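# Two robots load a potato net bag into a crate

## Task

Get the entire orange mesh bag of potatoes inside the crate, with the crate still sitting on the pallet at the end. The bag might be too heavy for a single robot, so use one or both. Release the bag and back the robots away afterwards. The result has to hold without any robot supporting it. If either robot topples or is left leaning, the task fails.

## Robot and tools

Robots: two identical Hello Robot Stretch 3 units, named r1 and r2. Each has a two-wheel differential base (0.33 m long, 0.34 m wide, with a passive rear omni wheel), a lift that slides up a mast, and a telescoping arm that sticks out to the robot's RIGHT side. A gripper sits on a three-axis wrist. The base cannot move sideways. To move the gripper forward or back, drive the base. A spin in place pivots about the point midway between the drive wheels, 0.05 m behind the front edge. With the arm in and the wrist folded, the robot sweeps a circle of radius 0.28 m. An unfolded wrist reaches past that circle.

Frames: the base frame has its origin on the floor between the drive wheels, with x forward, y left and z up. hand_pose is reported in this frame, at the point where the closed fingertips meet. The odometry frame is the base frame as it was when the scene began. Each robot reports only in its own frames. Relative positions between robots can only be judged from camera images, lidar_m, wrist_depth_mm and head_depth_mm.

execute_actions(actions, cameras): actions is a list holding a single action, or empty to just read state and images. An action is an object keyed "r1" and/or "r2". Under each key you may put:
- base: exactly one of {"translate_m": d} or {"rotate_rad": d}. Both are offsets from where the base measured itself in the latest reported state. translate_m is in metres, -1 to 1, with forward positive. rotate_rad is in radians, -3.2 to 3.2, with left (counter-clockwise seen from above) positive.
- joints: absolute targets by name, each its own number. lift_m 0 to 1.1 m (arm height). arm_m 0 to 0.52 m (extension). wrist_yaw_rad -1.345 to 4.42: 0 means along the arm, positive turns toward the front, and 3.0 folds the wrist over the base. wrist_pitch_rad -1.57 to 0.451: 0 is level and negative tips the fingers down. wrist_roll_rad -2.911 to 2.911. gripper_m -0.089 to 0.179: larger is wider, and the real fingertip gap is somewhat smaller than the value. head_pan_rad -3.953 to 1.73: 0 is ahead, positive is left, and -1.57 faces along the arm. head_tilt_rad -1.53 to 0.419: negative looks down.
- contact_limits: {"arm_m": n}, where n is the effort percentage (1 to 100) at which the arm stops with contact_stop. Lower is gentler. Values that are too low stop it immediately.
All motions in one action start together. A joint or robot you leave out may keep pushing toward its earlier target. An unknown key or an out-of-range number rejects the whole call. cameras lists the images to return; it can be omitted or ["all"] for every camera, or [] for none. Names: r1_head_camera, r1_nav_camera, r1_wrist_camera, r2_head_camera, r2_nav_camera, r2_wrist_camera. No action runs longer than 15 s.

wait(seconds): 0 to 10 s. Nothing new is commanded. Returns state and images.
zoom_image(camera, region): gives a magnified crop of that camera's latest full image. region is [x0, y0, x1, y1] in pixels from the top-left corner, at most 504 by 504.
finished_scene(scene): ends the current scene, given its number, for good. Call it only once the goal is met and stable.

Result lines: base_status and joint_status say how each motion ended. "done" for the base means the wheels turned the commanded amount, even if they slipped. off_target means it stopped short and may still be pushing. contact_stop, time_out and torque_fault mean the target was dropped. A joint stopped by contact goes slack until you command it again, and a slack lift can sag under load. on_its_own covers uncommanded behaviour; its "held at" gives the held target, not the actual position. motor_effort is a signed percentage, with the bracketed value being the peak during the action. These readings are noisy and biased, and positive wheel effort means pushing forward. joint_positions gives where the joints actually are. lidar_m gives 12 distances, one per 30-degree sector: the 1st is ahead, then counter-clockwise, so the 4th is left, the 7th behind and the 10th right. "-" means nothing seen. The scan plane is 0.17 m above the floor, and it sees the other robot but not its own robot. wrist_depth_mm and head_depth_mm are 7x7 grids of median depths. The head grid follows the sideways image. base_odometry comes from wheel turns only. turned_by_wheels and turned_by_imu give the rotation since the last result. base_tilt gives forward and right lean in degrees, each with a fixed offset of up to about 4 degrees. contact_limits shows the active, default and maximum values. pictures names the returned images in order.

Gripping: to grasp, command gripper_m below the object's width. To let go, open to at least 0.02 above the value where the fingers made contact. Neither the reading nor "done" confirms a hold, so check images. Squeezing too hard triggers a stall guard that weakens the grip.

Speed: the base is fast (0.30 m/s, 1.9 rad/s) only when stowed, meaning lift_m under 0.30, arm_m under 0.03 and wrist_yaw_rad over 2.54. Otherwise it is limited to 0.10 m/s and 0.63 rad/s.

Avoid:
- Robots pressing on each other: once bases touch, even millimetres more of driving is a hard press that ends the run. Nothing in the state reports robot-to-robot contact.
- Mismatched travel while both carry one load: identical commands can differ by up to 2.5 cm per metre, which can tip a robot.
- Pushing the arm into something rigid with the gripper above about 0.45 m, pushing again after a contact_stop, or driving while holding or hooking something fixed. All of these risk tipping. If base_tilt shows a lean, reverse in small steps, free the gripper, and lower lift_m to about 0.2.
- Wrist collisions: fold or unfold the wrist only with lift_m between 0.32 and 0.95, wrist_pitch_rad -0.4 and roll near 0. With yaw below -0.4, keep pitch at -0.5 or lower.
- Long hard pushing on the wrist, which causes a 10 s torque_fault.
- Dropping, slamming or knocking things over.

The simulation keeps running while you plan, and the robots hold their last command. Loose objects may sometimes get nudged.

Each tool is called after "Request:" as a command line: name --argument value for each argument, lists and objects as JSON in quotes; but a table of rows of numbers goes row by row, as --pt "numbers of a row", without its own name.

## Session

Request:
execute_actions --actions '[]'

Scene clock: 0.00 s.
r1.base_odometry: x=+0.000 y=+0.000 heading=+0.000 (m, m, rad; r1's odometry frame)
r1.turned_by_wheels: +0.000 (rad since the last result)
r1.turned_by_imu: +0.000 (rad since the last result)
r1.base_tilt: forward=-0.6 right=+0.1 (deg)
r1.lidar_m: 1.30 1.24 1.27 1.68 4.19 4.57 3.70 1.95 1.74 1.23 1.17 1.20
r1.head_depth_mm: 1399 1372 1380 1365 1364 1348 1335 / 1527 1551 1537 1535 1519 1502 1482 / 1451 1475 1504 1540 1587 1604 1623 / 1346 1375 1402 1426 1457 1494 1517 / 1257 1284 1306 1330 1365 1387 1419 / 1179 1212 1228 1246 1274 1294 1315 / 1117 1138 1152 1175 1196 1207 1235
r1.base_status: not commanded
r1.joint_positions: lift_m=+0.453 arm_m=-0.002 wrist_yaw_rad=+3.012 wrist_pitch_rad=-0.408 wrist_roll_rad=-0.016 gripper_m=+0.037 head_pan_rad=+0.016 head_tilt_rad=+0.004
r1.joint_status: not commanded
r1.motor_effort: left_wheel=+1 right_wheel=+0 lift_m=+33 arm_m=-1 wrist_yaw_rad=+0 wrist_pitch_rad=+5 wrist_roll_rad=+0 gripper_m=+0 head_pan_rad=+1 head_tilt_rad=+3 (%)
r1.hand_pose: x=+0.0079 y=+0.0808 z=+0.4678 quat_wxyz=(+0.187, +0.694, +0.100, +0.688) (m; r1's base frame)
r1.wrist_depth_mm: - - - - - - 963 / - - - - - - - / - - - - - - - / - - - - - 986 967 / 911 866 - 837 855 812 791 / 758 746 - 713 672 685 673 / 655 642 619 617 607 604 591
r2.base_odometry: x=+0.000 y=+0.000 heading=+0.000 (m, m, rad; r2's odometry frame)
r2.turned_by_wheels: +0.000 (rad since the last result)
r2.turned_by_imu: +0.000 (rad since the last result)
r2.base_tilt: forward=+1.7 right=-0.8 (deg)
r2.lidar_m: 1.55 1.54 1.36 1.12 1.12 1.25 2.01 1.95 3.51 4.41 3.55 1.87
r2.head_depth_mm: 1714 1721 1731 1746 1750 1790 1782 / 1638 1665 1665 1686 1685 1696 1712 / 1595 1592 1597 1618 1636 1636 1652 / 1534 1550 1552 1555 1569 1576 1598 / 1482 1486 1499 1502 1517 1518 1533 / 1428 1431 1448 1455 1466 1478 1486 / 1385 1397 1401 1409 1415 1421 1433
r2.base_status: not commanded
r2.joint_positions: lift_m=+0.539 arm_m=+0.000 wrist_yaw_rad=+3.080 wrist_pitch_rad=-0.337 wrist_roll_rad=+0.015 gripper_m=+0.037 head_pan_rad=+0.020 head_tilt_rad=-0.009
r2.joint_status: not commanded
r2.motor_effort: left_wheel=-1 right_wheel=+0 lift_m=+36 arm_m=+1 wrist_yaw_rad=-1 wrist_pitch_rad=+5 wrist_roll_rad=+1 gripper_m=+0 head_pan_rad=+0 head_tilt_rad=+2 (%)
r2.hand_pose: x=-0.0069 y=+0.0885 z=+0.5706 quat_wxyz=(+0.141, +0.705, +0.096, +0.688) (m; r2's base frame)
r2.wrist_depth_mm: 815 860 - - - - - / 837 933 - - - - - / 929 - - - - - - / 958 - - - - - - / - - - - - - - / 962 932 913 869 - 864 840 / 802 794 761 764 726 717 697
pictures: r1_head_camera (sideways: a quarter turn clockwise sets it upright), r1_nav_camera (sideways: a quarter turn counterclockwise sets it upright), r1_wrist_camera, r2_head_camera (sideways: a quarter turn clockwise sets it upright), r2_nav_camera (sideways: a quarter turn counterclockwise sets it upright), r2_wrist_camera
Images, in order (width x height): r1_head_camera 896x504, r1_nav_camera 672x504, r1_wrist_camera 644x364, r2_head_camera 896x504, r2_nav_camera 672x504, r2_wrist_camera 644x364.

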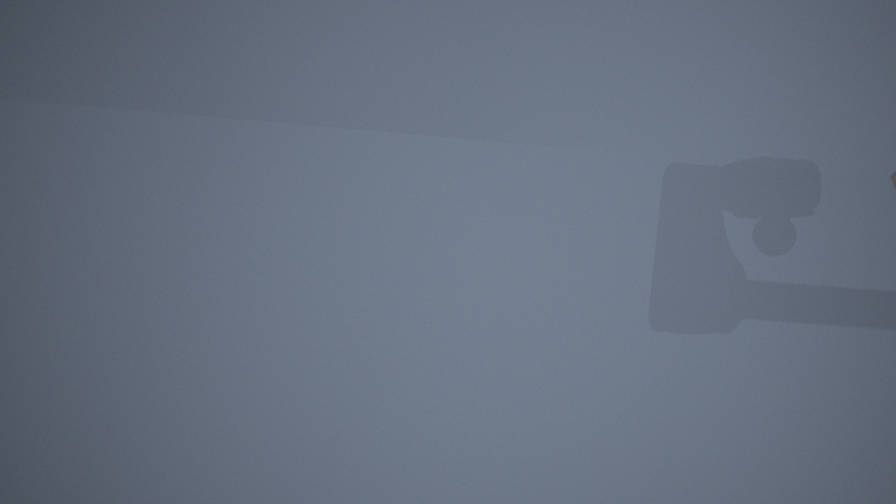

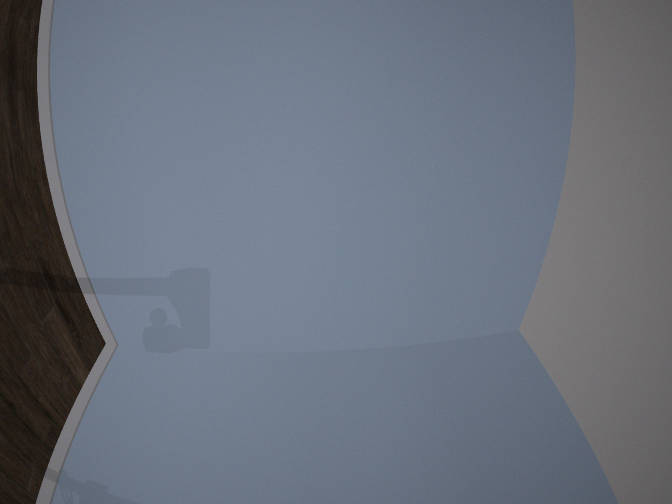

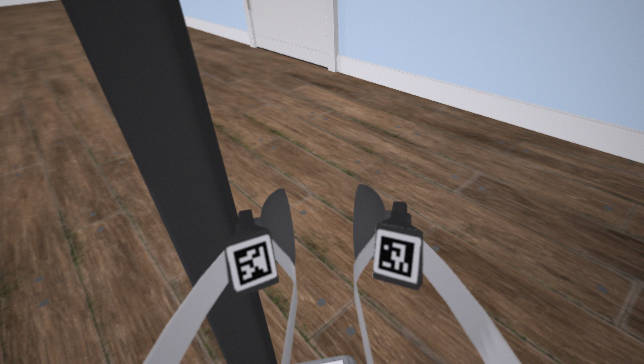

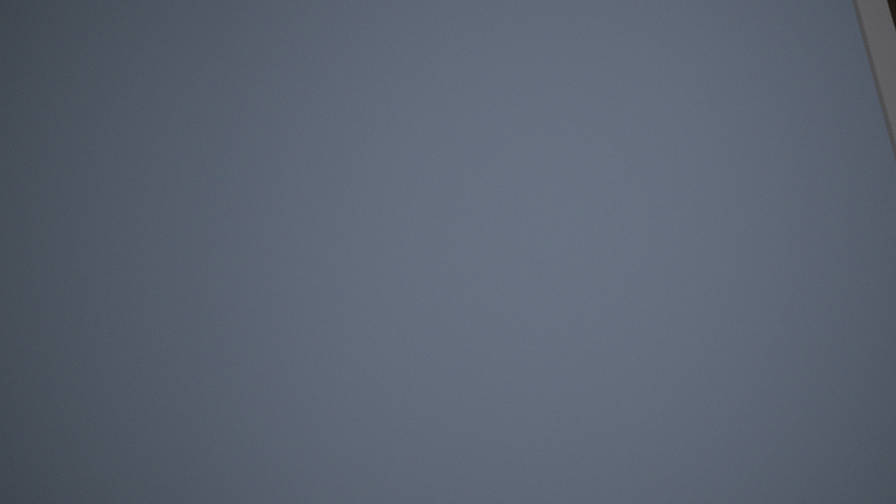

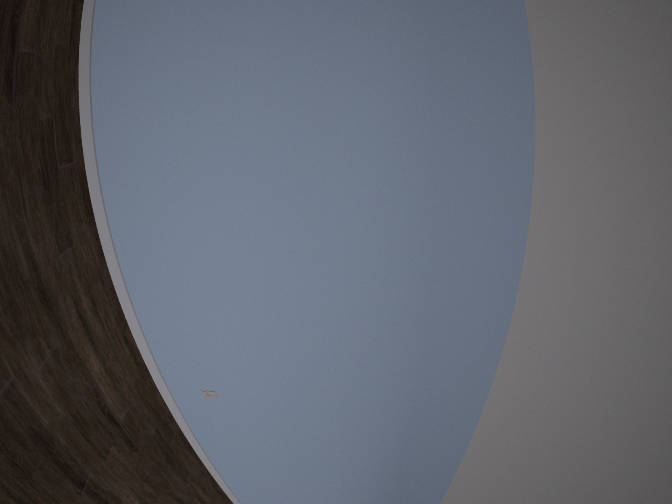

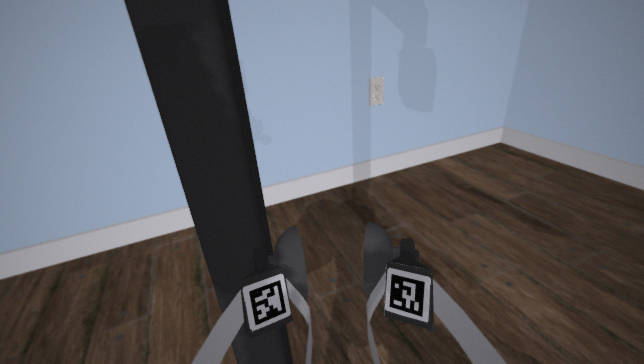

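Request:
execute_actions --actions '[{"r1":{"base":{"rotate_rad":2.27},"joints":{"lift_m":0.27,"head_tilt_rad":-0.5}},"r2":{"base":{"rotate_rad":-1.31},"joints":{"lift_m":0.27,"head_tilt_rad":-0.5,"wrist_pitch_rad":-0.4}}}]' --cameras '["r1_head_camera","r2_head_camera","r1_nav_camera","r2_nav_camera"]'

Scene clock: 10.70 s.
r1.base_odometry: x=+0.000 y=+0.000 heading=+2.270 (m, m, rad; r1's odometry frame)
r1.turned_by_wheels: +2.270 (rad since the last result)
r1.turned_by_imu: +2.251 (rad since the last result)
r1.base_tilt: forward=-0.4 right=+0.1 (deg)
r1.lidar_m: 4.57 4.48 3.57 1.95 1.49 1.19 1.17 1.27 1.25 1.23 1.34 2.00
r1.head_depth_mm: - - 3864 2572 1916 1543 1286 / - - 3770 2523 1911 1529 1270 / - - 3640 2490 1888 1520 1268 / - - 3559 2442 1853 1490 1254 / - - 3496 2412 1833 1484 1249 / - - 3485 2380 1804 1454 1236 / - - 3400 2349 1788 1451 1218
r1.base_status: done
r1.joint_positions: lift_m=+0.270 arm_m=-0.002 wrist_yaw_rad=+3.012 wrist_pitch_rad=-0.409 wrist_roll_rad=-0.016 gripper_m=+0.037 head_pan_rad=+0.016 head_tilt_rad=-0.494
r1.joint_status: all done
r1.motor_effort: left_wheel=-1(4) right_wheel=+3(11) lift_m=+26(29) arm_m=+0(0) wrist_yaw_rad=+0(1) wrist_pitch_rad=+6(6) wrist_roll_rad=+0(0) gripper_m=+1(0) head_pan_rad=+1(0) head_tilt_rad=-3(38) (%)
r1.hand_pose: x=+0.0079 y=+0.0807 z=+0.2850 quat_wxyz=(+0.188, +0.694, +0.100, +0.688) (m; r1's base frame)
r1.wrist_depth_mm: - - - - - - - / - - - - - - - / 981 925 935 900 862 853 817 / 764 744 713 704 682 664 656 / 611 589 - 571 579 554 542 / 515 523 - - 461 471 463 / 455 - - - 419 411 408
r2.base_odometry: x=+0.000 y=+0.000 heading=-1.310 (m, m, rad; r2's odometry frame)
r2.turned_by_wheels: -1.310 (rad since the last result)
r2.turned_by_imu: -1.312 (rad since the last result)
r2.base_tilt: forward=+1.8 right=-0.8 (deg)
r2.lidar_m: 4.40 2.35 1.63 1.54 1.57 1.19 1.12 1.15 1.50 1.83 3.27 4.25
r2.head_depth_mm: - - 3626 2486 1883 1511 1267 / - - 3706 2499 1888 1515 1264 / - - 3717 2509 1880 1512 1270 / - - 3748 2504 1889 1526 1274 / - - 3801 2552 1921 1530 1276 / - - 3816 2544 1920 1537 1279 / - - 3850 2561 1933 1549 1284
r2.base_status: done
r2.joint_positions: lift_m=+0.271 arm_m=+0.000 wrist_yaw_rad=+3.080 wrist_pitch_rad=-0.415 wrist_roll_rad=+0.015 gripper_m=+0.037 head_pan_rad=+0.020 head_tilt_rad=-0.494
r2.joint_status: all done
r2.motor_effort: left_wheel=+1(7) right_wheel=-2(5) lift_m=+21(30) arm_m=+0(1) wrist_yaw_rad=+0(1) wrist_pitch_rad=+5(5) wrist_roll_rad=+1(1) gripper_m=+0(0) head_pan_rad=+0(1) head_tilt_rad=-3(27) (%)
r2.hand_pose: x=-0.0074 y=+0.0794 z=+0.2838 quat_wxyz=(+0.168, +0.701, +0.123, +0.682) (m; r2's base frame)
r2.wrist_depth_mm: - - - - - - - / - - - - - - - / - - - - - 939 907 / 852 810 - 756 731 711 687 / 660 642 - 611 601 567 558 / 533 521 506 520 - 473 461 / 452 - - - 410 413 404
pictures: r1_head_camera (sideways: a quarter turn clockwise sets it upright), r1_nav_camera (sideways: a quarter turn counterclockwise sets it upright), r2_head_camera (sideways: a quarter turn clockwise sets it upright), r2_nav_camera (sideways: a quarter turn counterclockwise sets it upright)
Images, in order (width x height): r1_head_camera 896x504, r1_nav_camera 672x504, r2_head_camera 896x504, r2_nav_camera 672x504.

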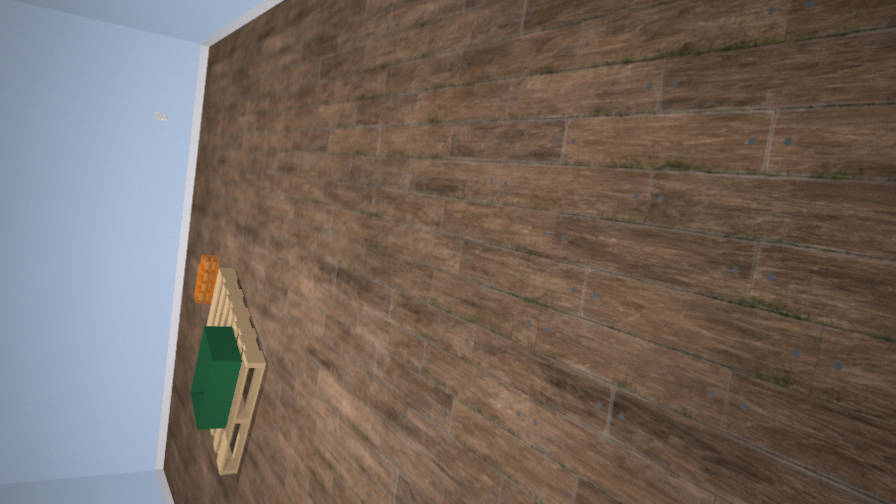

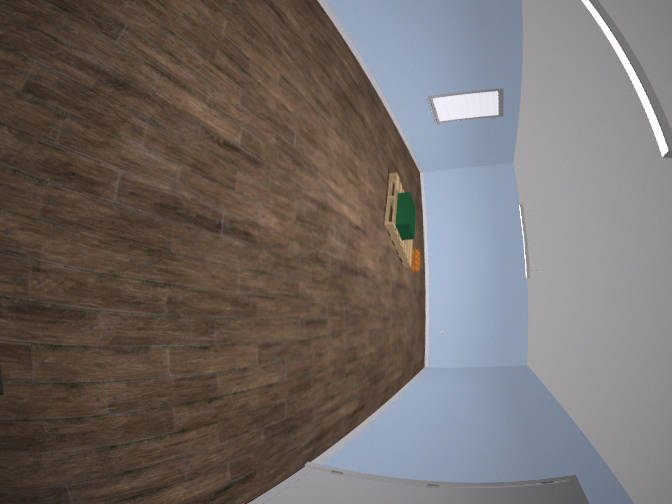

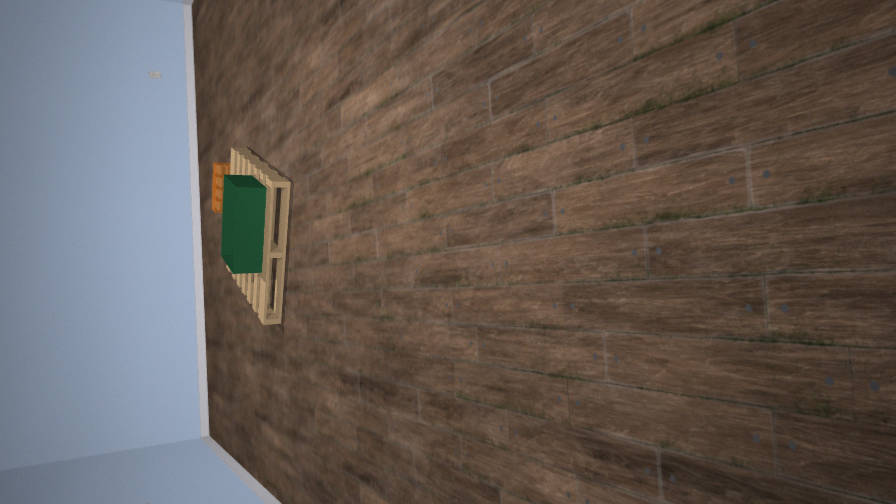

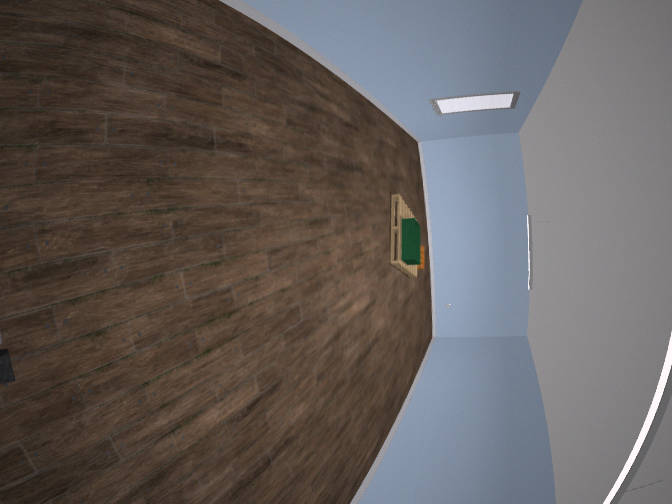

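Request:
execute_actions --actions '[{"r1":{"base":{"rotate_rad":-0.08}}}]' --cameras '[]'

Request:
execute_actions --actions '[{"r1":{"base":{"translate_m":1}},"r2":{"base":{"translate_m":1}}}]' --cameras '[]'

Request:
execute_actions --actions '[{"r1":{"base":{"translate_m":1}},"r2":{"base":{"translate_m":1}}}]' --cameras '[]'

Request:
execute_actions --actions '[{"r1":{"base":{"translate_m":1}},"r2":{"base":{"translate_m":1},"joints":{"head_tilt_rad":-0.8}}}]' --cameras '[]'

Request:
execute_actions --actions '[{"r1":{"base":{"translate_m":1},"joints":{"head_tilt_rad":-0.7,"head_pan_rad":0.6}},"r2":{"base":{"translate_m":0.4}}}]' --cameras '["r1_head_camera","r2_head_camera","r1_nav_camera","r2_nav_camera"]'

Scene clock: 34.70 s.
r1.base_odometry: x=+0.000 y=+0.000 heading=+2.190 (m, m, rad; r1's odometry frame)
r1.turned_by_wheels: -0.080 (rad since the last result)
r1.turned_by_imu: -0.079 (rad since the last result)
r1.base_tilt: forward=-0.5 right=+0.0 (deg)
r1.lidar_m: 4.57 4.67 3.63 1.95 1.59 1.21 1.17 1.24 1.27 1.24 1.30 1.79
r1.head_depth_mm: - - 3605 2522 1924 1541 1287 / - - 3738 2515 1884 1526 1283 / - - 3642 2450 1864 1500 1257 / - - 3586 2464 1861 1493 1263 / - - 3491 2400 1828 1488 1237 / - - 3380 2384 1808 1469 1223 / - - 3300 2316 1781 1452 1218
r1.base_status: done
r1.joint_positions: lift_m=+0.270 arm_m=-0.002 wrist_yaw_rad=+3.012 wrist_pitch_rad=-0.409 wrist_roll_rad=-0.016 gripper_m=+0.037 head_pan_rad=+0.016 head_tilt_rad=-0.494
r1.joint_status: not commanded
r1.motor_effort: left_wheel=+2(6) right_wheel=-2(7) lift_m=+26(26) arm_m=+0(0) wrist_yaw_rad=+0(1) wrist_pitch_rad=+6(6) wrist_roll_rad=+0(0) gripper_m=+0(1) head_pan_rad=+0(1) head_tilt_rad=-2(3) (%)
r1.hand_pose: x=+0.0079 y=+0.0807 z=+0.2850 quat_wxyz=(+0.188, +0.694, +0.100, +0.688) (m; r1's base frame)
r1.wrist_depth_mm: - - - - - - - / - - - - - - - / 974 904 938 899 857 837 826 / 768 736 729 706 682 672 654 / 607 597 - 576 575 555 541 / 512 520 - - 465 478 461 / 455 - - - 419 410 404
r2.base_odometry: x=+0.000 y=+0.000 heading=-1.310 (m, m, rad; r2's odometry frame)
r2.turned_by_wheels: +0.000 (rad since the last result)
r2.turned_by_imu: +0.000 (rad since the last result)
r2.base_tilt: forward=+1.7 right=-0.8 (deg)
r2.lidar_m: 4.44 2.34 1.63 1.54 1.57 1.19 1.12 1.14 1.49 1.82 3.27 4.24
r2.head_depth_mm: - - 3654 2500 1862 1513 1265 / - - 3679 2489 1883 1516 1265 / - - 3715 2490 1881 1521 1268 / - - 3786 2501 1905 1532 1278 / - - 3800 2545 1897 1533 1274 / - - 3810 2563 1916 1533 1285 / - - 3841 2580 1924 1538 1287
r2.base_status: not commanded
r2.joint_positions: lift_m=+0.271 arm_m=+0.000 wrist_yaw_rad=+3.080 wrist_pitch_rad=-0.415 wrist_roll_rad=+0.015 gripper_m=+0.037 head_pan_rad=+0.020 head_tilt_rad=-0.494
r2.joint_status: not commanded
r2.motor_effort: left_wheel=+2(2) right_wheel=-1(1) lift_m=+22(21) arm_m=+0(0) wrist_yaw_rad=+0(0) wrist_pitch_rad=+5(5) wrist_roll_rad=+1(1) gripper_m=+0(0) head_pan_rad=+0(0) head_tilt_rad=-3(3) (%)
r2.hand_pose: x=-0.0074 y=+0.0794 z=+0.2838 quat_wxyz=(+0.168, +0.701, +0.123, +0.682) (m; r2's base frame)
r2.wrist_depth_mm: - - - - - - - / - - - - - - - / - - - - - 938 903 / 872 805 - 758 735 710 689 / 653 640 - 589 606 562 554 / 523 515 516 506 - 475 464 / 447 - - - 410 409 399
pictures: none
No camera images: the call's "cameras" was empty. Leave "cameras" out to get every camera's image.

Scene clock: 39.70 s.
r1.base_odometry: x=-0.580 y=+0.814 heading=+2.190 (m, m, rad; r1's odometry frame)
r1.turned_by_wheels: +0.000 (rad since the last result)
r1.turned_by_imu: -0.001 (rad since the last result)
r1.base_tilt: forward=-0.5 right=+0.2 (deg)
r1.lidar_m: 3.82 3.61 3.59 1.84 2.95 2.22 2.17 1.74 1.32 1.28 1.33 1.90
r1.head_depth_mm: - - 3729 2573 1931 1551 1280 / - - 3701 2554 1905 1528 1271 / - - 3556 2444 1876 1495 1262 / - - 3632 2434 1856 1504 1241 / - - 3496 2373 1817 1474 1242 / - - 3428 2342 1794 1465 1233 / - - 3322 2323 1783 1453 1220
r1.base_status: done
r1.joint_positions: lift_m=+0.270 arm_m=-0.002 wrist_yaw_rad=+3.012 wrist_pitch_rad=-0.409 wrist_roll_rad=-0.016 gripper_m=+0.037 head_pan_rad=+0.016 head_tilt_rad=-0.495
r1.joint_status: not commanded
r1.motor_effort: left_wheel=+2(8) right_wheel=-2(5) lift_m=+27(27) arm_m=+0(0) wrist_yaw_rad=+1(0) wrist_pitch_rad=+5(6) wrist_roll_rad=+0(0) gripper_m=+1(0) head_pan_rad=+0(1) head_tilt_rad=-3(3) (%)
r1.hand_pose: x=+0.0079 y=+0.0807 z=+0.2850 quat_wxyz=(+0.188, +0.694, +0.100, +0.688) (m; r1's base frame)
r1.wrist_depth_mm: - - - - - - - / - - - - - - - / 981 923 932 895 887 824 819 / 757 733 724 693 692 672 652 / 615 593 - 575 577 549 541 / 514 518 - - 463 472 467 / 452 - - - 418 409 406
r2.base_odometry: x=+0.258 y=-0.966 heading=-1.310 (m, m, rad; r2's odometry frame)
r2.turned_by_wheels: +0.000 (rad since the last result)
r2.turned_by_imu: +0.005 (rad since the last result)
r2.base_tilt: forward=+1.8 right=-0.8 (deg)
r2.lidar_m: 3.44 2.43 1.70 1.60 1.65 2.14 2.11 2.15 2.83 1.71 3.16 4.17
r2.head_depth_mm: - - 3631 2483 1869 1502 1263 / - - 3702 2502 1876 1515 1267 / - - 3356 2493 1899 1512 1274 / - - 3421 2504 1900 1525 1276 / - - 3659 2534 1903 1518 1274 / - - 3805 2541 1917 1533 1288 / - - 3849 2543 1922 1547 1284
r2.base_status: done
r2.joint_positions: lift_m=+0.270 arm_m=+0.000 wrist_yaw_rad=+3.080 wrist_pitch_rad=-0.415 wrist_roll_rad=+0.015 gripper_m=+0.037 head_pan_rad=+0.020 head_tilt_rad=-0.495
r2.joint_status: not commanded
r2.motor_effort: left_wheel=+1(11) right_wheel=-1(3) lift_m=+21(21) arm_m=+0(1) wrist_yaw_rad=+0(0) wrist_pitch_rad=+5(5) wrist_roll_rad=+1(1) gripper_m=+0(0) head_pan_rad=-1(0) head_tilt_rad=-1(2) (%)
r2.hand_pose: x=-0.0074 y=+0.0794 z=+0.2838 quat_wxyz=(+0.168, +0.701, +0.123, +0.682) (m; r2's base frame)
r2.wrist_depth_mm: - - - - - - - / - - - - - - - / - - - - - 957 894 / 871 837 - 765 737 695 684 / 649 631 - 599 609 564 554 / 537 513 507 516 - 477 459 / 447 - - - 405 410 406
pictures: none
No camera images: the call's "cameras" was empty. Leave "cameras" out to get every camera's image.

Scene clock: 44.80 s.
r1.base_odometry: x=-1.161 y=+1.628 heading=+2.190 (m, m, rad; r1's odometry frame)
r1.turned_by_wheels: +0.000 (rad since the last result)
r1.turned_by_imu: -0.001 (rad since the last result)
r1.base_tilt: forward=-0.5 right=+0.3 (deg)
r1.lidar_m: 5.58 2.67 3.53 1.73 3.63 3.26 3.18 1.80 1.34 1.31 1.39 1.97
r1.head_depth_mm: - - 3820 2598 1922 1537 1286 / - - 3749 2474 1907 1528 1283 / - - 3721 2454 1867 1515 1262 / - - 3478 2440 1850 1492 1258 / - - 3366 2418 1826 1489 1243 / - - 3187 2375 1810 1456 1221 / - - 2974 2328 1778 1445 1215
r1.base_status: done
r1.joint_positions: lift_m=+0.270 arm_m=-0.002 wrist_yaw_rad=+3.012 wrist_pitch_rad=-0.409 wrist_roll_rad=-0.016 gripper_m=+0.037 head_pan_rad=+0.016 head_tilt_rad=-0.495
r1.joint_status: not commanded
r1.motor_effort: left_wheel=+1(8) right_wheel=-3(6) lift_m=+27(27) arm_m=+0(0) wrist_yaw_rad=+0(1) wrist_pitch_rad=+6(6) wrist_roll_rad=+0(0) gripper_m=+0(0) head_pan_rad=+0(1) head_tilt_rad=-2(3) (%)
r1.hand_pose: x=+0.0079 y=+0.0807 z=+0.2850 quat_wxyz=(+0.188, +0.694, +0.100, +0.688) (m; r1's base frame)
r1.wrist_depth_mm: - - - - - - - / - - - - - - - / 977 917 936 902 876 843 820 / 751 734 712 711 691 663 656 / 618 601 - 582 574 551 539 / 513 523 - - 464 471 465 / 454 - - - 417 409 406
r2.base_odometry: x=+0.516 y=-1.932 heading=-1.310 (m, m, rad; r2's odometry frame)
r2.turned_by_wheels: +0.000 (rad since the last result)
r2.turned_by_imu: +0.005 (rad since the last result)
r2.base_tilt: forward=+1.8 right=-0.8 (deg)
r2.lidar_m: 2.48 2.52 1.76 1.67 1.71 2.24 3.09 3.15 3.25 1.61 3.13 4.11
r2.head_depth_mm: - - 3637 2458 1872 1501 1256 / - - 3423 2488 1872 1514 1272 / - - 2928 2475 1889 1514 1271 / - - 3052 2523 1902 1525 1273 / - - 3737 2523 1905 1522 1277 / - - 3795 2554 1921 1537 1281 / - - 3829 2558 1922 1545 1280
r2.base_status: done
r2.joint_positions: lift_m=+0.270 arm_m=+0.000 wrist_yaw_rad=+3.080 wrist_pitch_rad=-0.415 wrist_roll_rad=+0.015 gripper_m=+0.037 head_pan_rad=+0.020 head_tilt_rad=-0.495
r2.joint_status: not commanded
r2.motor_effort: left_wheel=+1(10) right_wheel=-1(3) lift_m=+21(21) arm_m=+0(0) wrist_yaw_rad=+0(1) wrist_pitch_rad=+5(5) wrist_roll_rad=+1(1) gripper_m=+0(0) head_pan_rad=+0(0) head_tilt_rad=-2(2) (%)
r2.hand_pose: x=-0.0074 y=+0.0794 z=+0.2838 quat_wxyz=(+0.168, +0.701, +0.123, +0.682) (m; r2's base frame)
r2.wrist_depth_mm: - - - - - - - / - - - - - - - / - - - - - 924 881 / 870 814 - 755 728 703 689 / 663 642 - 609 597 566 552 / 527 525 513 518 - 475 466 / 451 - - - 409 408 397
pictures: none
No camera images: the call's "cameras" was empty. Leave "cameras" out to get every camera's image.

Scene clock: 49.90 s.
r1.base_odometry: x=-1.742 y=+2.443 heading=+2.190 (m, m, rad; r1's odometry frame)
r1.turned_by_wheels: +0.000 (rad since the last result)
r1.turned_by_imu: -0.001 (rad since the last result)
r1.base_tilt: forward=-0.3 right=+0.2 (deg)
r1.lidar_m: 4.59 1.80 3.49 1.63 3.58 4.28 4.16 1.84 1.41 1.37 1.44 2.03
r1.head_depth_mm: 3704 - 3899 2558 1923 1537 1287 / 3797 - 3708 2529 1890 1521 1272 / 3754 - 3670 2489 1866 1505 1258 / 3887 - 3592 2474 1861 1496 1251 / 3866 - 3452 2376 1843 1477 1232 / 3870 - 3172 2349 1808 1469 1233 / 3913 - 3346 2272 1784 1447 1223
r1.base_status: done
r1.joint_positions: lift_m=+0.270 arm_m=-0.002 wrist_yaw_rad=+3.012 wrist_pitch_rad=-0.409 wrist_roll_rad=-0.016 gripper_m=+0.037 head_pan_rad=+0.016 head_tilt_rad=-0.495
r1.joint_status: not commanded
r1.motor_effort: left_wheel=+2(9) right_wheel=-2(6) lift_m=+27(27) arm_m=+0(0) wrist_yaw_rad=+0(1) wrist_pitch_rad=+6(6) wrist_roll_rad=+0(0) gripper_m=+0(1) head_pan_rad=+0(0) head_tilt_rad=-3(3) (%)
r1.hand_pose: x=+0.0079 y=+0.0807 z=+0.2850 quat_wxyz=(+0.188, +0.694, +0.100, +0.688) (m; r1's base frame)
r1.wrist_depth_mm: - - - - - - - / - - - - - - - / 988 918 926 884 862 834 820 / 759 733 729 699 699 664 653 / 606 593 - 571 584 547 548 / 511 524 - - 463 474 467 / 454 - - - 416 410 400
r2.base_odometry: x=+0.774 y=-2.898 heading=-1.310 (m, m, rad; r2's odometry frame)
r2.turned_by_wheels: +0.000 (rad since the last result)
r2.turned_by_imu: +0.005 (rad since the last result)
r2.base_tilt: forward=+1.7 right=-0.7 (deg)
r2.lidar_m: 1.51 2.60 1.82 1.72 1.76 2.33 4.07 4.16 3.14 1.51 3.06 1.50
r2.head_depth_mm: 3593 2537 1998 1703 1444 1258 1112 / 3575 2425 1768 1706 1448 1262 1116 / 3616 2391 1782 1719 1456 1270 1117 / 3662 2394 1835 1726 1461 1272 1123 / 3725 2678 1931 1724 1466 1275 1129 / 3775 2675 1991 1741 1471 1278 1136 / 3745 2719 2131 1746 1471 1290 1138
r2.base_status: done
r2.joint_positions: lift_m=+0.270 arm_m=+0.000 wrist_yaw_rad=+3.080 wrist_pitch_rad=-0.415 wrist_roll_rad=+0.015 gripper_m=+0.037 head_pan_rad=+0.020 head_tilt_rad=-0.791
r2.joint_status: all done
r2.motor_effort: left_wheel=+0(10) right_wheel=+0(4) lift_m=+22(21) arm_m=+0(1) wrist_yaw_rad=+0(1) wrist_pitch_rad=+5(5) wrist_roll_rad=+1(1) gripper_m=+0(0) head_pan_rad=+1(0) head_tilt_rad=-4(24) (%)
r2.hand_pose: x=-0.0074 y=+0.0794 z=+0.2838 quat_wxyz=(+0.168, +0.701, +0.123, +0.682) (m; r2's base frame)
r2.wrist_depth_mm: - - - - - - - / - - - - - - - / - - - - - 926 902 / 853 814 - 754 721 687 695 / 666 629 - 601 617 566 544 / 534 524 516 507 - 475 462 / 455 - - - 406 405 400
pictures: none
No camera images: the call's "cameras" was empty. Leave "cameras" out to get every camera's image.

Scene clock: 54.90 s.
r1.base_odometry: x=-2.323 y=+3.257 heading=+2.190 (m, m, rad; r1's odometry frame)
r1.turned_by_wheels: +0.000 (rad since the last result)
r1.turned_by_imu: -0.001 (rad since the last result)
r1.base_tilt: forward=-0.5 right=+0.1 (deg)
r1.lidar_m: 3.58 3.76 1.19 3.35 3.51 5.00 4.81 1.93 1.45 1.41 1.48 2.09
r1.head_depth_mm: 3082 3285 2478 1939 1591 1349 1173 / 3340 3325 2344 1916 1582 1337 1163 / 3549 3235 2381 1835 1562 1331 1161 / 3760 3217 2287 1788 1553 1324 1145 / - 3136 2115 1730 1543 1303 1138 / 3851 3071 2137 1692 1533 1294 1137 / 3462 3039 2043 1536 1493 1298 1118
r1.base_status: done
r1.joint_positions: lift_m=+0.270 arm_m=-0.002 wrist_yaw_rad=+3.012 wrist_pitch_rad=-0.409 wrist_roll_rad=-0.016 gripper_m=+0.037 head_pan_rad=+0.593 head_tilt_rad=-0.692
r1.joint_status: all done
r1.motor_effort: left_wheel=+2(8) right_wheel=-2(7) lift_m=+27(27) arm_m=+0(0) wrist_yaw_rad=+1(0) wrist_pitch_rad=+6(6) wrist_roll_rad=+0(0) gripper_m=+0(0) head_pan_rad=+4(38) head_tilt_rad=-5(23) (%)
r1.hand_pose: x=+0.0079 y=+0.0807 z=+0.2850 quat_wxyz=(+0.188, +0.694, +0.100, +0.688) (m; r1's base frame)
r1.wrist_depth_mm: - - - - - - - / - - - - - - 994 / 988 918 925 902 881 835 816 / 754 741 718 711 683 669 654 / 609 597 - 577 580 553 538 / 512 518 - - 460 474 461 / 451 - - - 415 407 401
r2.base_odometry: x=+0.878 y=-3.285 heading=-1.310 (m, m, rad; r2's odometry frame)
r2.turned_by_wheels: +0.000 (rad since the last result)
r2.turned_by_imu: +0.002 (rad since the last result)
r2.base_tilt: forward=+1.8 right=-0.7 (deg)
r2.lidar_m: 1.13 2.62 1.84 1.74 1.79 2.35 4.46 4.51 3.16 2.98 1.55 1.12
r2.head_depth_mm: 3504 2613 1816 1578 1440 1259 1113 / 3544 2621 1764 1472 1450 1265 1116 / 3516 2641 1763 1519 1462 1259 1121 / 3489 2670 1778 1578 1462 1270 1123 / 3507 2704 1957 1642 1461 1277 1129 / 3493 2697 2118 1650 1476 1281 1131 / 3504 2740 2132 1742 1482 1283 1134
r2.base_status: done
r2.joint_positions: lift_m=+0.270 arm_m=+0.000 wrist_yaw_rad=+3.080 wrist_pitch_rad=-0.415 wrist_roll_rad=+0.015 gripper_m=+0.037 head_pan_rad=+0.020 head_tilt_rad=-0.791
r2.joint_status: not commanded
r2.motor_effort: left_wheel=-1(10) right_wheel=+0(5) lift_m=+22(20) arm_m=+1(0) wrist_yaw_rad=+1(0) wrist_pitch_rad=+5(5) wrist_roll_rad=+1(1) gripper_m=+0(0) head_pan_rad=-1(0) head_tilt_rad=-4(3) (%)
r2.hand_pose: x=-0.0074 y=+0.0794 z=+0.2838 quat_wxyz=(+0.168, +0.701, +0.123, +0.682) (m; r2's base frame)
r2.wrist_depth_mm: - - - - - - - / - - - - - - - / - - - - - 924 912 / 846 818 - 766 725 700 696 / 662 648 - 603 597 564 563 / 536 528 518 511 - 474 462 / 451 - - - 406 408 402
pictures: r1_head_camera (sideways: a quarter turn clockwise sets it upright), r1_nav_camera (sideways: a quarter turn counterclockwise sets it upright), r2_head_camera (sideways: a quarter turn clockwise sets it upright), r2_nav_camera (sideways: a quarter turn counterclockwise sets it upright)
Images, in order (width x height): r1_head_camera 896x504, r1_nav_camera 672x504, r2_head_camera 896x504, r2_nav_camera 672x504.

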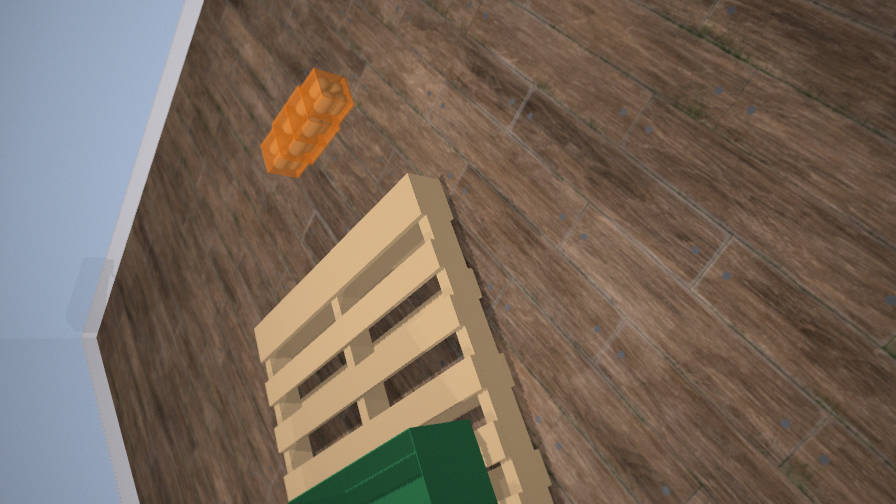

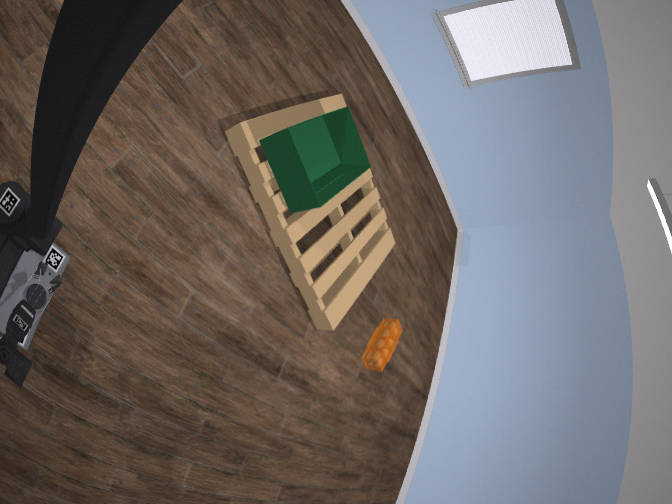

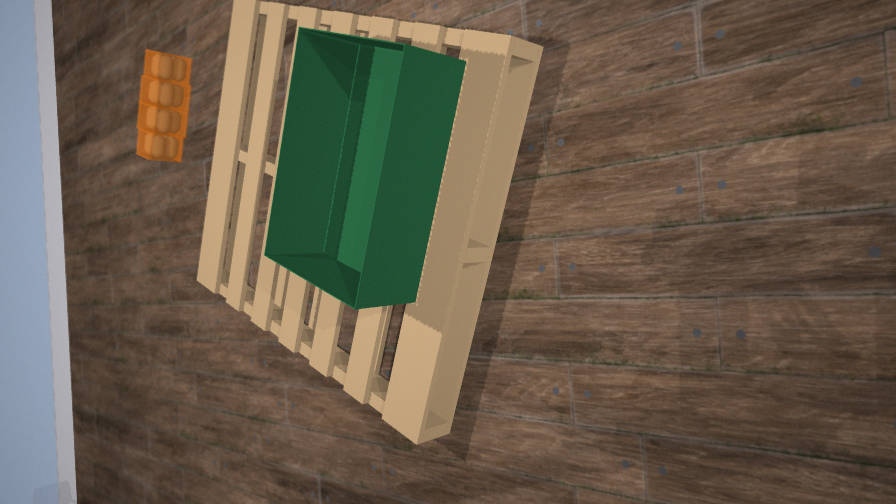

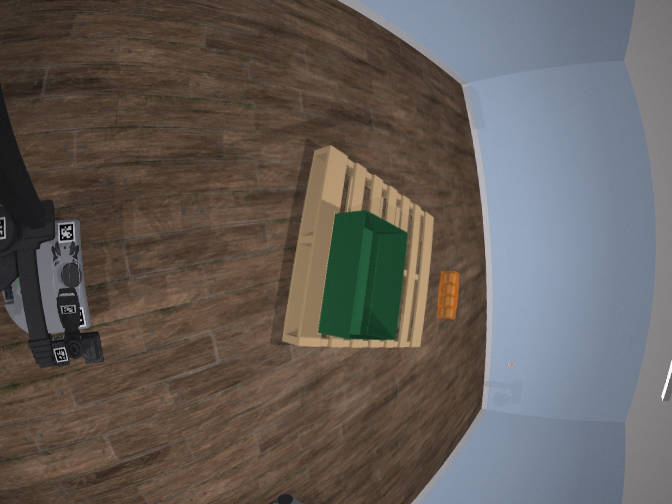

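Request:
execute_actions --actions '[{"r1":{"base":{"translate_m":1}},"r2":{"base":{"rotate_rad":-1.08}}}]' --cameras '[]'

Request:
execute_actions --actions '[{"r1":{"base":{"translate_m":1}},"r2":{"base":{"translate_m":1}}}]' --cameras '[]'

Request:
execute_actions --actions '[{"r1":{"base":{"rotate_rad":3.1},"joints":{"head_pan_rad":-1.57,"head_tilt_rad":-0.95}},"r2":{"base":{"rotate_rad":2.35},"joints":{"head_pan_rad":-0.8,"head_tilt_rad":-1.1}}}]' --cameras '[]'

Request:
execute_actions --actions '[{"r1":{"joints":{"lift_m":0.46}},"r2":{"joints":{"lift_m":0.46}}}]' --cameras '["r1_head_camera","r2_head_camera"]'

Scene clock: 81.03 s.
r1.base_odometry: x=-2.903 y=+4.071 heading=+2.191 (m, m, rad; r1's odometry frame)
r1.turned_by_wheels: +0.000 (rad since the last result)
r1.turned_by_imu: +0.000 (rad since the last result)
r1.base_tilt: forward=-0.4 right=+0.2 (deg)
r1.lidar_m: 2.59 2.73 3.40 0.98 1.00 2.25 4.99 1.99 1.49 1.45 1.52 2.14
r1.head_depth_mm: 2262 2476 2479 1937 1592 1354 1180 / 2382 2638 2462 1914 1576 1349 1156 / 2551 2831 2382 1889 1564 1321 1155 / 2715 2976 2358 1809 1540 1320 1145 / 2915 3080 2317 1801 1537 1307 1139 / 3210 3073 2293 1815 1518 1294 1135 / 3365 3052 2238 1815 1439 1229 1131
r1.base_status: done
r1.joint_positions: lift_m=+0.270 arm_m=-0.002 wrist_yaw_rad=+3.012 wrist_pitch_rad=-0.409 wrist_roll_rad=-0.016 gripper_m=+0.037 head_pan_rad=+0.593 head_tilt_rad=-0.692
r1.joint_status: not commanded
r1.motor_effort: left_wheel=+2(8) right_wheel=-3(6) lift_m=+27(27) arm_m=+0(0) wrist_yaw_rad=+1(0) wrist_pitch_rad=+6(6) wrist_roll_rad=+0(0) gripper_m=+0(0) head_pan_rad=+4(3) head_tilt_rad=-4(4) (%)
r1.hand_pose: x=+0.0079 y=+0.0807 z=+0.2850 quat_wxyz=(+0.188, +0.694, +0.100, +0.688) (m; r1's base frame)
r1.wrist_depth_mm: - - - - - - - / - - 919 866 897 - - / 985 915 903 853 798 846 806 / 736 728 728 713 683 657 647 / 610 602 - 569 581 546 550 / 509 514 - - 466 468 464 / 456 - - - 412 407 405
r2.base_odometry: x=+0.878 y=-3.285 heading=-2.390 (m, m, rad; r2's odometry frame)
r2.turned_by_wheels: -1.080 (rad since the last result)
r2.turned_by_imu: -1.078 (rad since the last result)
r2.base_tilt: forward=+1.7 right=-0.8 (deg)
r2.lidar_m: 3.04 1.12 1.12 2.70 1.85 1.75 1.78 2.30 4.45 4.51 3.16 2.98
r2.head_depth_mm: 2547 2614 2055 1695 1454 1264 1115 / 2653 2622 2069 1705 1455 1267 1120 / 2761 2654 2080 1720 1452 1270 1125 / 2883 2653 2096 1717 1462 1276 1125 / 3048 2708 2102 1731 1470 1276 1121 / 3167 2680 2101 1745 1469 1279 1130 / 3272 2203 2071 1738 1480 1290 1132
r2.base_status: done
r2.joint_positions: lift_m=+0.270 arm_m=+0.000 wrist_yaw_rad=+3.080 wrist_pitch_rad=-0.415 wrist_roll_rad=+0.015 gripper_m=+0.037 head_pan_rad=+0.020 head_tilt_rad=-0.791
r2.joint_status: not commanded
r2.motor_effort: left_wheel=+2(10) right_wheel=-1(4) lift_m=+21(21) arm_m=+0(0) wrist_yaw_rad=+0(0) wrist_pitch_rad=+5(5) wrist_roll_rad=+1(1) gripper_m=+0(0) head_pan_rad=+0(0) head_tilt_rad=-4(4) (%)
r2.hand_pose: x=-0.0074 y=+0.0794 z=+0.2838 quat_wxyz=(+0.168, +0.701, +0.123, +0.682) (m; r2's base frame)
r2.wrist_depth_mm: - - - - - 990 824 / - - - - - - 830 / - - - - - 911 882 / 867 817 - 743 727 699 675 / 662 637 - 614 596 560 556 / 538 522 516 516 - 471 461 / 449 - - - 409 403 396
pictures: none
No camera images: the call's "cameras" was empty. Leave "cameras" out to get every camera's image.

Scene clock: 86.03 s.
r1.base_odometry: x=-3.484 y=+4.885 heading=+2.191 (m, m, rad; r1's odometry frame)
r1.turned_by_wheels: +0.000 (rad since the last result)
r1.turned_by_imu: -0.001 (rad since the last result)
r1.base_tilt: forward=-0.4 right=+0.2 (deg)
r1.lidar_m: 1.59 1.67 2.36 3.28 1.61 1.55 5.16 2.04 1.53 1.49 1.56 1.64
r1.head_depth_mm: 1388 1521 1677 1819 1592 1346 1171 / 1473 1629 1817 1905 1572 1341 1155 / 1566 1748 1981 1892 1558 1330 1152 / 1684 1897 2108 1868 1535 1327 1149 / 1799 2047 2226 1834 1532 1315 1138 / 1985 2262 2276 1821 1513 1297 1133 / 2142 2514 2254 1807 1500 1281 1123
r1.base_status: done
r1.joint_positions: lift_m=+0.270 arm_m=-0.002 wrist_yaw_rad=+3.012 wrist_pitch_rad=-0.409 wrist_roll_rad=-0.016 gripper_m=+0.037 head_pan_rad=+0.593 head_tilt_rad=-0.692
r1.joint_status: not commanded
r1.motor_effort: left_wheel=+2(8) right_wheel=-3(6) lift_m=+27(27) arm_m=+1(0) wrist_yaw_rad=+0(1) wrist_pitch_rad=+6(6) wrist_roll_rad=+0(0) gripper_m=+1(0) head_pan_rad=+3(4) head_tilt_rad=-5(4) (%)
r1.hand_pose: x=+0.0079 y=+0.0807 z=+0.2850 quat_wxyz=(+0.188, +0.694, +0.100, +0.688) (m; r1's base frame)
r1.wrist_depth_mm: - - - - - - - / 976 - - - - - - / 897 908 934 761 872 832 827 / 743 744 721 706 682 676 651 / 617 594 - 575 580 552 541 / 513 515 - - 473 471 465 / 455 - - - 417 407 407
r2.base_odometry: x=+0.147 y=-3.968 heading=-2.390 (m, m, rad; r2's odometry frame)
r2.turned_by_wheels: +0.000 (rad since the last result)
r2.turned_by_imu: +0.005 (rad since the last result)
r2.base_tilt: forward=+1.8 right=-0.7 (deg)
r2.lidar_m: 2.14 2.78 2.18 0.73 0.86 2.64 2.69 3.50 4.88 3.17 2.23 2.09
r2.head_depth_mm: 1789 2022 2067 1691 1446 1263 1116 / 1861 2093 2078 1698 1459 1260 1118 / 1948 2214 2080 1703 1456 1268 1119 / 2042 2325 2086 1724 1462 1268 1125 / 2123 2411 2095 1723 1471 1277 1127 / 2240 2509 2110 1732 1474 1279 1130 / 2357 2622 2115 1744 1483 1283 1136
r2.base_status: done
r2.joint_positions: lift_m=+0.270 arm_m=+0.000 wrist_yaw_rad=+3.080 wrist_pitch_rad=-0.415 wrist_roll_rad=+0.015 gripper_m=+0.037 head_pan_rad=+0.020 head_tilt_rad=-0.791
r2.joint_status: not commanded
r2.motor_effort: left_wheel=+1(12) right_wheel=-1(4) lift_m=+21(21) arm_m=+0(0) wrist_yaw_rad=+1(0) wrist_pitch_rad=+5(5) wrist_roll_rad=+1(1) gripper_m=-1(0) head_pan_rad=-1(0) head_tilt_rad=-3(4) (%)
r2.hand_pose: x=-0.0074 y=+0.0794 z=+0.2838 quat_wxyz=(+0.168, +0.701, +0.123, +0.682) (m; r2's base frame)
r2.wrist_depth_mm: - - - - - - - / - - 729 878 - - - / - - 746 845 - 935 902 / 853 810 - 749 742 708 681 / 654 637 - 614 611 566 546 / 530 522 517 508 - 477 463 / 451 - - - 408 411 400
pictures: none
No camera images: the call's "cameras" was empty. Leave "cameras" out to get every camera's image.

Scene clock: 89.03 s.
r1.base_odometry: x=-3.484 y=+4.885 heading=-0.993 (m, m, rad; r1's odometry frame)
r1.turned_by_wheels: +3.100 (rad since the last result)
r1.turned_by_imu: +3.072 (rad since the last result)
r1.base_tilt: forward=-0.4 right=+0.1 (deg)
r1.lidar_m: 2.27 2.14 1.55 1.48 1.54 1.66 1.60 1.65 2.23 3.27 1.65 1.54
r1.head_depth_mm: 2536 2088 1794 1542 1368 1227 1116 / 2490 2053 1760 1524 1357 1215 1117 / 2442 2050 1746 1492 1359 1225 - / 2411 2011 1734 1427 1311 1217 - / 2391 2001 1718 1492 1330 1221 1088 / 2366 1989 1671 1468 1318 1187 1087 / 2356 1828 1547 1468 1310 1181 1069
r1.base_status: done
r1.joint_positions: lift_m=+0.270 arm_m=-0.002 wrist_yaw_rad=+3.012 wrist_pitch_rad=-0.409 wrist_roll_rad=-0.016 gripper_m=+0.037 head_pan_rad=-1.563 head_tilt_rad=-0.939
r1.joint_status: all done
r1.motor_effort: left_wheel=-1(5) right_wheel=+2(12) lift_m=+27(27) arm_m=+0(0) wrist_yaw_rad=+1(1) wrist_pitch_rad=+6(6) wrist_roll_rad=+0(0) gripper_m=+0(0) head_pan_rad=-4(42) head_tilt_rad=-6(32) (%)
r1.hand_pose: x=+0.0079 y=+0.0806 z=+0.2850 quat_wxyz=(+0.188, +0.694, +0.100, +0.688) (m; r1's base frame)
r1.wrist_depth_mm: - - - - - - - / - - - - - - - / 978 923 909 904 860 847 807 / 757 749 723 718 685 669 645 / 600 598 - 579 574 557 538 / 512 523 - - 462 472 465 / 452 - - - 415 410 408
r2.base_odometry: x=+0.147 y=-3.968 heading=-0.040 (m, m, rad; r2's odometry frame)
r2.turned_by_wheels: +2.350 (rad since the last result)
r2.turned_by_imu: +2.347 (rad since the last result)
r2.base_tilt: forward=+1.8 right=-0.7 (deg)
r2.lidar_m: 2.66 2.64 2.92 4.54 4.87 2.59 2.12 2.10 2.30 2.25 0.85 0.73
r2.head_depth_mm: 1905 1611 1521 1384 1266 1167 1081 / 1835 1584 1508 1382 1270 1197 - / 1774 1573 1447 1392 1275 1206 - / 1806 1463 1336 1383 1275 1181 - / 1828 1501 1398 1332 1281 1177 1103 / 1782 1525 1364 1382 1278 1184 1097 / 1953 1447 1431 1412 1282 1180 1096
r2.base_status: done
r2.joint_positions: lift_m=+0.270 arm_m=+0.000 wrist_yaw_rad=+3.080 wrist_pitch_rad=-0.415 wrist_roll_rad=+0.015 gripper_m=+0.037 head_pan_rad=-0.793 head_tilt_rad=-1.087
r2.joint_status: all done
r2.motor_effort: left_wheel=-4(11) right_wheel=+2(9) lift_m=+22(21) arm_m=+0(0) wrist_yaw_rad=-1(1) wrist_pitch_rad=+5(5) wrist_roll_rad=+1(1) gripper_m=-1(0) head_pan_rad=-4(50) head_tilt_rad=-5(26) (%)
r2.hand_pose: x=-0.0074 y=+0.0794 z=+0.2838 quat_wxyz=(+0.168, +0.701, +0.123, +0.682) (m; r2's base frame)
r2.wrist_depth_mm: - - - - - - - / - - - - - - - / - - - - - 934 876 / 872 815 - 776 729 697 683 / 653 635 - 605 604 566 551 / 540 526 512 515 - 470 470 / 449 - - - 409 409 399
pictures: none
No camera images: the call's "cameras" was empty. Leave "cameras" out to get every camera's image.

Scene clock: 91.60 s.
r1.base_odometry: x=-3.484 y=+4.885 heading=-0.993 (m, m, rad; r1's odometry frame)
r1.turned_by_wheels: +0.000 (rad since the last result)
r1.turned_by_imu: +0.000 (rad since the last result)
r1.base_tilt: forward=-0.4 right=+0.4 (deg)
r1.lidar_m: 2.28 2.14 1.54 1.49 1.54 1.66 1.60 1.65 2.23 3.26 1.65 1.54
r1.head_depth_mm: 2557 2090 1771 1545 1375 1231 1109 / 2489 2054 1759 1528 1360 1229 1111 / 2470 2016 1736 1486 1348 1244 - / 2431 2010 1712 1439 1309 1242 - / 2381 2011 1717 1489 1328 1213 1096 / 2387 1963 1636 1484 1319 1183 1085 / 2318 1827 1566 1477 1314 1177 1075
r1.base_status: not commanded
r1.joint_positions: lift_m=+0.460 arm_m=-0.002 wrist_yaw_rad=+3.012 wrist_pitch_rad=-0.409 wrist_roll_rad=-0.016 gripper_m=+0.037 head_pan_rad=-1.563 head_tilt_rad=-0.939
r1.joint_status: all done
r1.motor_effort: left_wheel=-1(1) right_wheel=+3(3) lift_m=+40(41) arm_m=-1(1) wrist_yaw_rad=+1(1) wrist_pitch_rad=+6(6) wrist_roll_rad=+0(0) gripper_m=+0(0) head_pan_rad=-3(4) head_tilt_rad=-6(7) (%)
r1.hand_pose: x=+0.0079 y=+0.0806 z=+0.4745 quat_wxyz=(+0.188, +0.694, +0.100, +0.688) (m; r1's base frame)
r1.wrist_depth_mm: - - - - - - - / - - - - - - - / - - - - - - - / - - - - - 979 972 / 897 887 - 835 862 838 789 / 761 745 - 720 690 698 683 / 654 643 624 624 607 594 597
r2.base_odometry: x=+0.147 y=-3.968 heading=-0.040 (m, m, rad; r2's odometry frame)
r2.turned_by_wheels: +0.000 (rad since the last result)
r2.turned_by_imu: +0.000 (rad since the last result)
r2.base_tilt: forward=+1.8 right=-0.8 (deg)
r2.lidar_m: 2.66 2.65 2.90 4.53 4.91 2.59 2.12 2.10 2.30 2.25 0.85 0.73
r2.head_depth_mm: 1921 1606 1525 1381 1262 1189 - / 1827 1592 1507 1390 1269 - - / 1766 1576 1451 1390 1273 1190 - / 1818 1457 1327 1380 1272 1181 - / 1817 1495 1393 1340 1278 1180 1102 / 1792 1537 1353 1382 1283 1180 1093 / 1955 1440 1433 1403 1284 1185 1100
r2.base_status: not commanded
r2.joint_positions: lift_m=+0.459 arm_m=+0.000 wrist_yaw_rad=+3.080 wrist_pitch_rad=-0.416 wrist_roll_rad=+0.015 gripper_m=+0.037 head_pan_rad=-0.793 head_tilt_rad=-1.087
r2.joint_status: all done
r2.motor_effort: left_wheel=-3(4) right_wheel=+2(3) lift_m=+48(52) arm_m=+0(0) wrist_yaw_rad=+0(0) wrist_pitch_rad=+5(6) wrist_roll_rad=+1(1) gripper_m=+0(0) head_pan_rad=-4(5) head_tilt_rad=-6(6) (%)
r2.hand_pose: x=-0.0074 y=+0.0793 z=+0.4727 quat_wxyz=(+0.168, +0.701, +0.123, +0.682) (m; r2's base frame)
r2.wrist_depth_mm: - - - - - - - / - - - - - - - / - - - - - - - / - - - - - - - / 946 915 - 853 852 823 810 / 778 762 747 723 - 686 692 / 656 634 635 616 609 599 593
pictures: r1_head_camera (sideways: a quarter turn clockwise sets it upright), r2_head_camera (sideways: a quarter turn clockwise sets it upright)
Images, in order (width x height): r1_head_camera 896x504, r2_head_camera 896x504.

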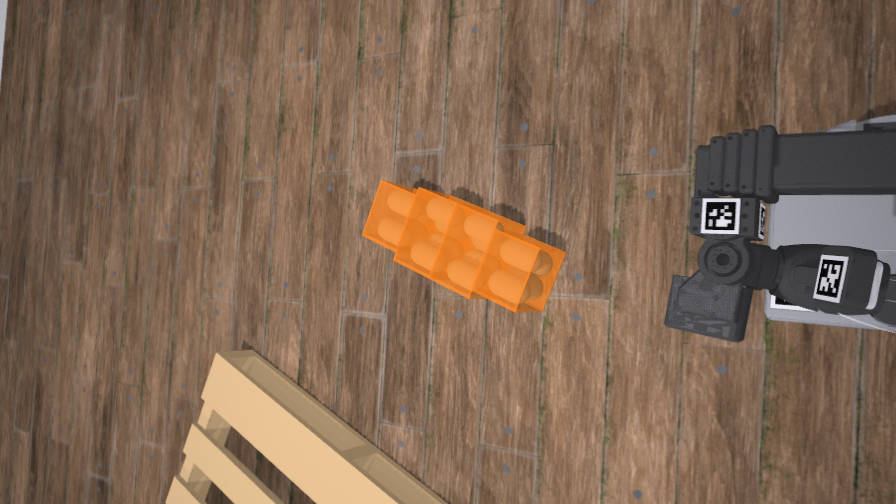

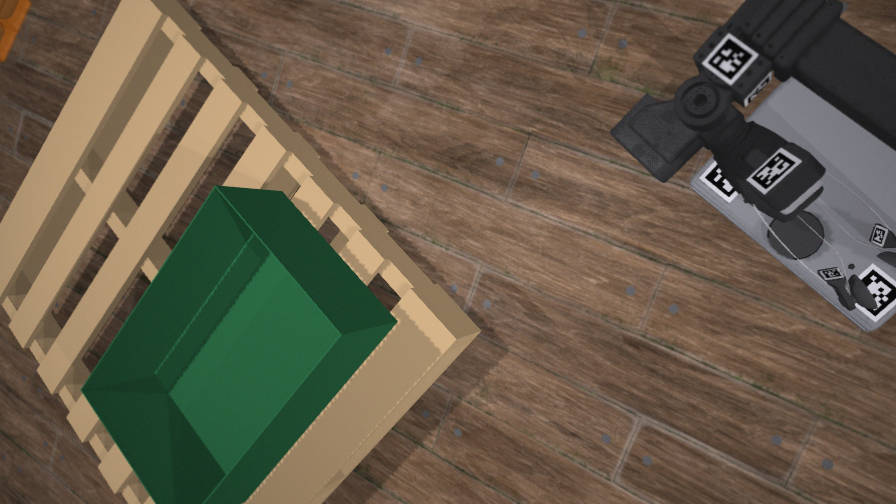

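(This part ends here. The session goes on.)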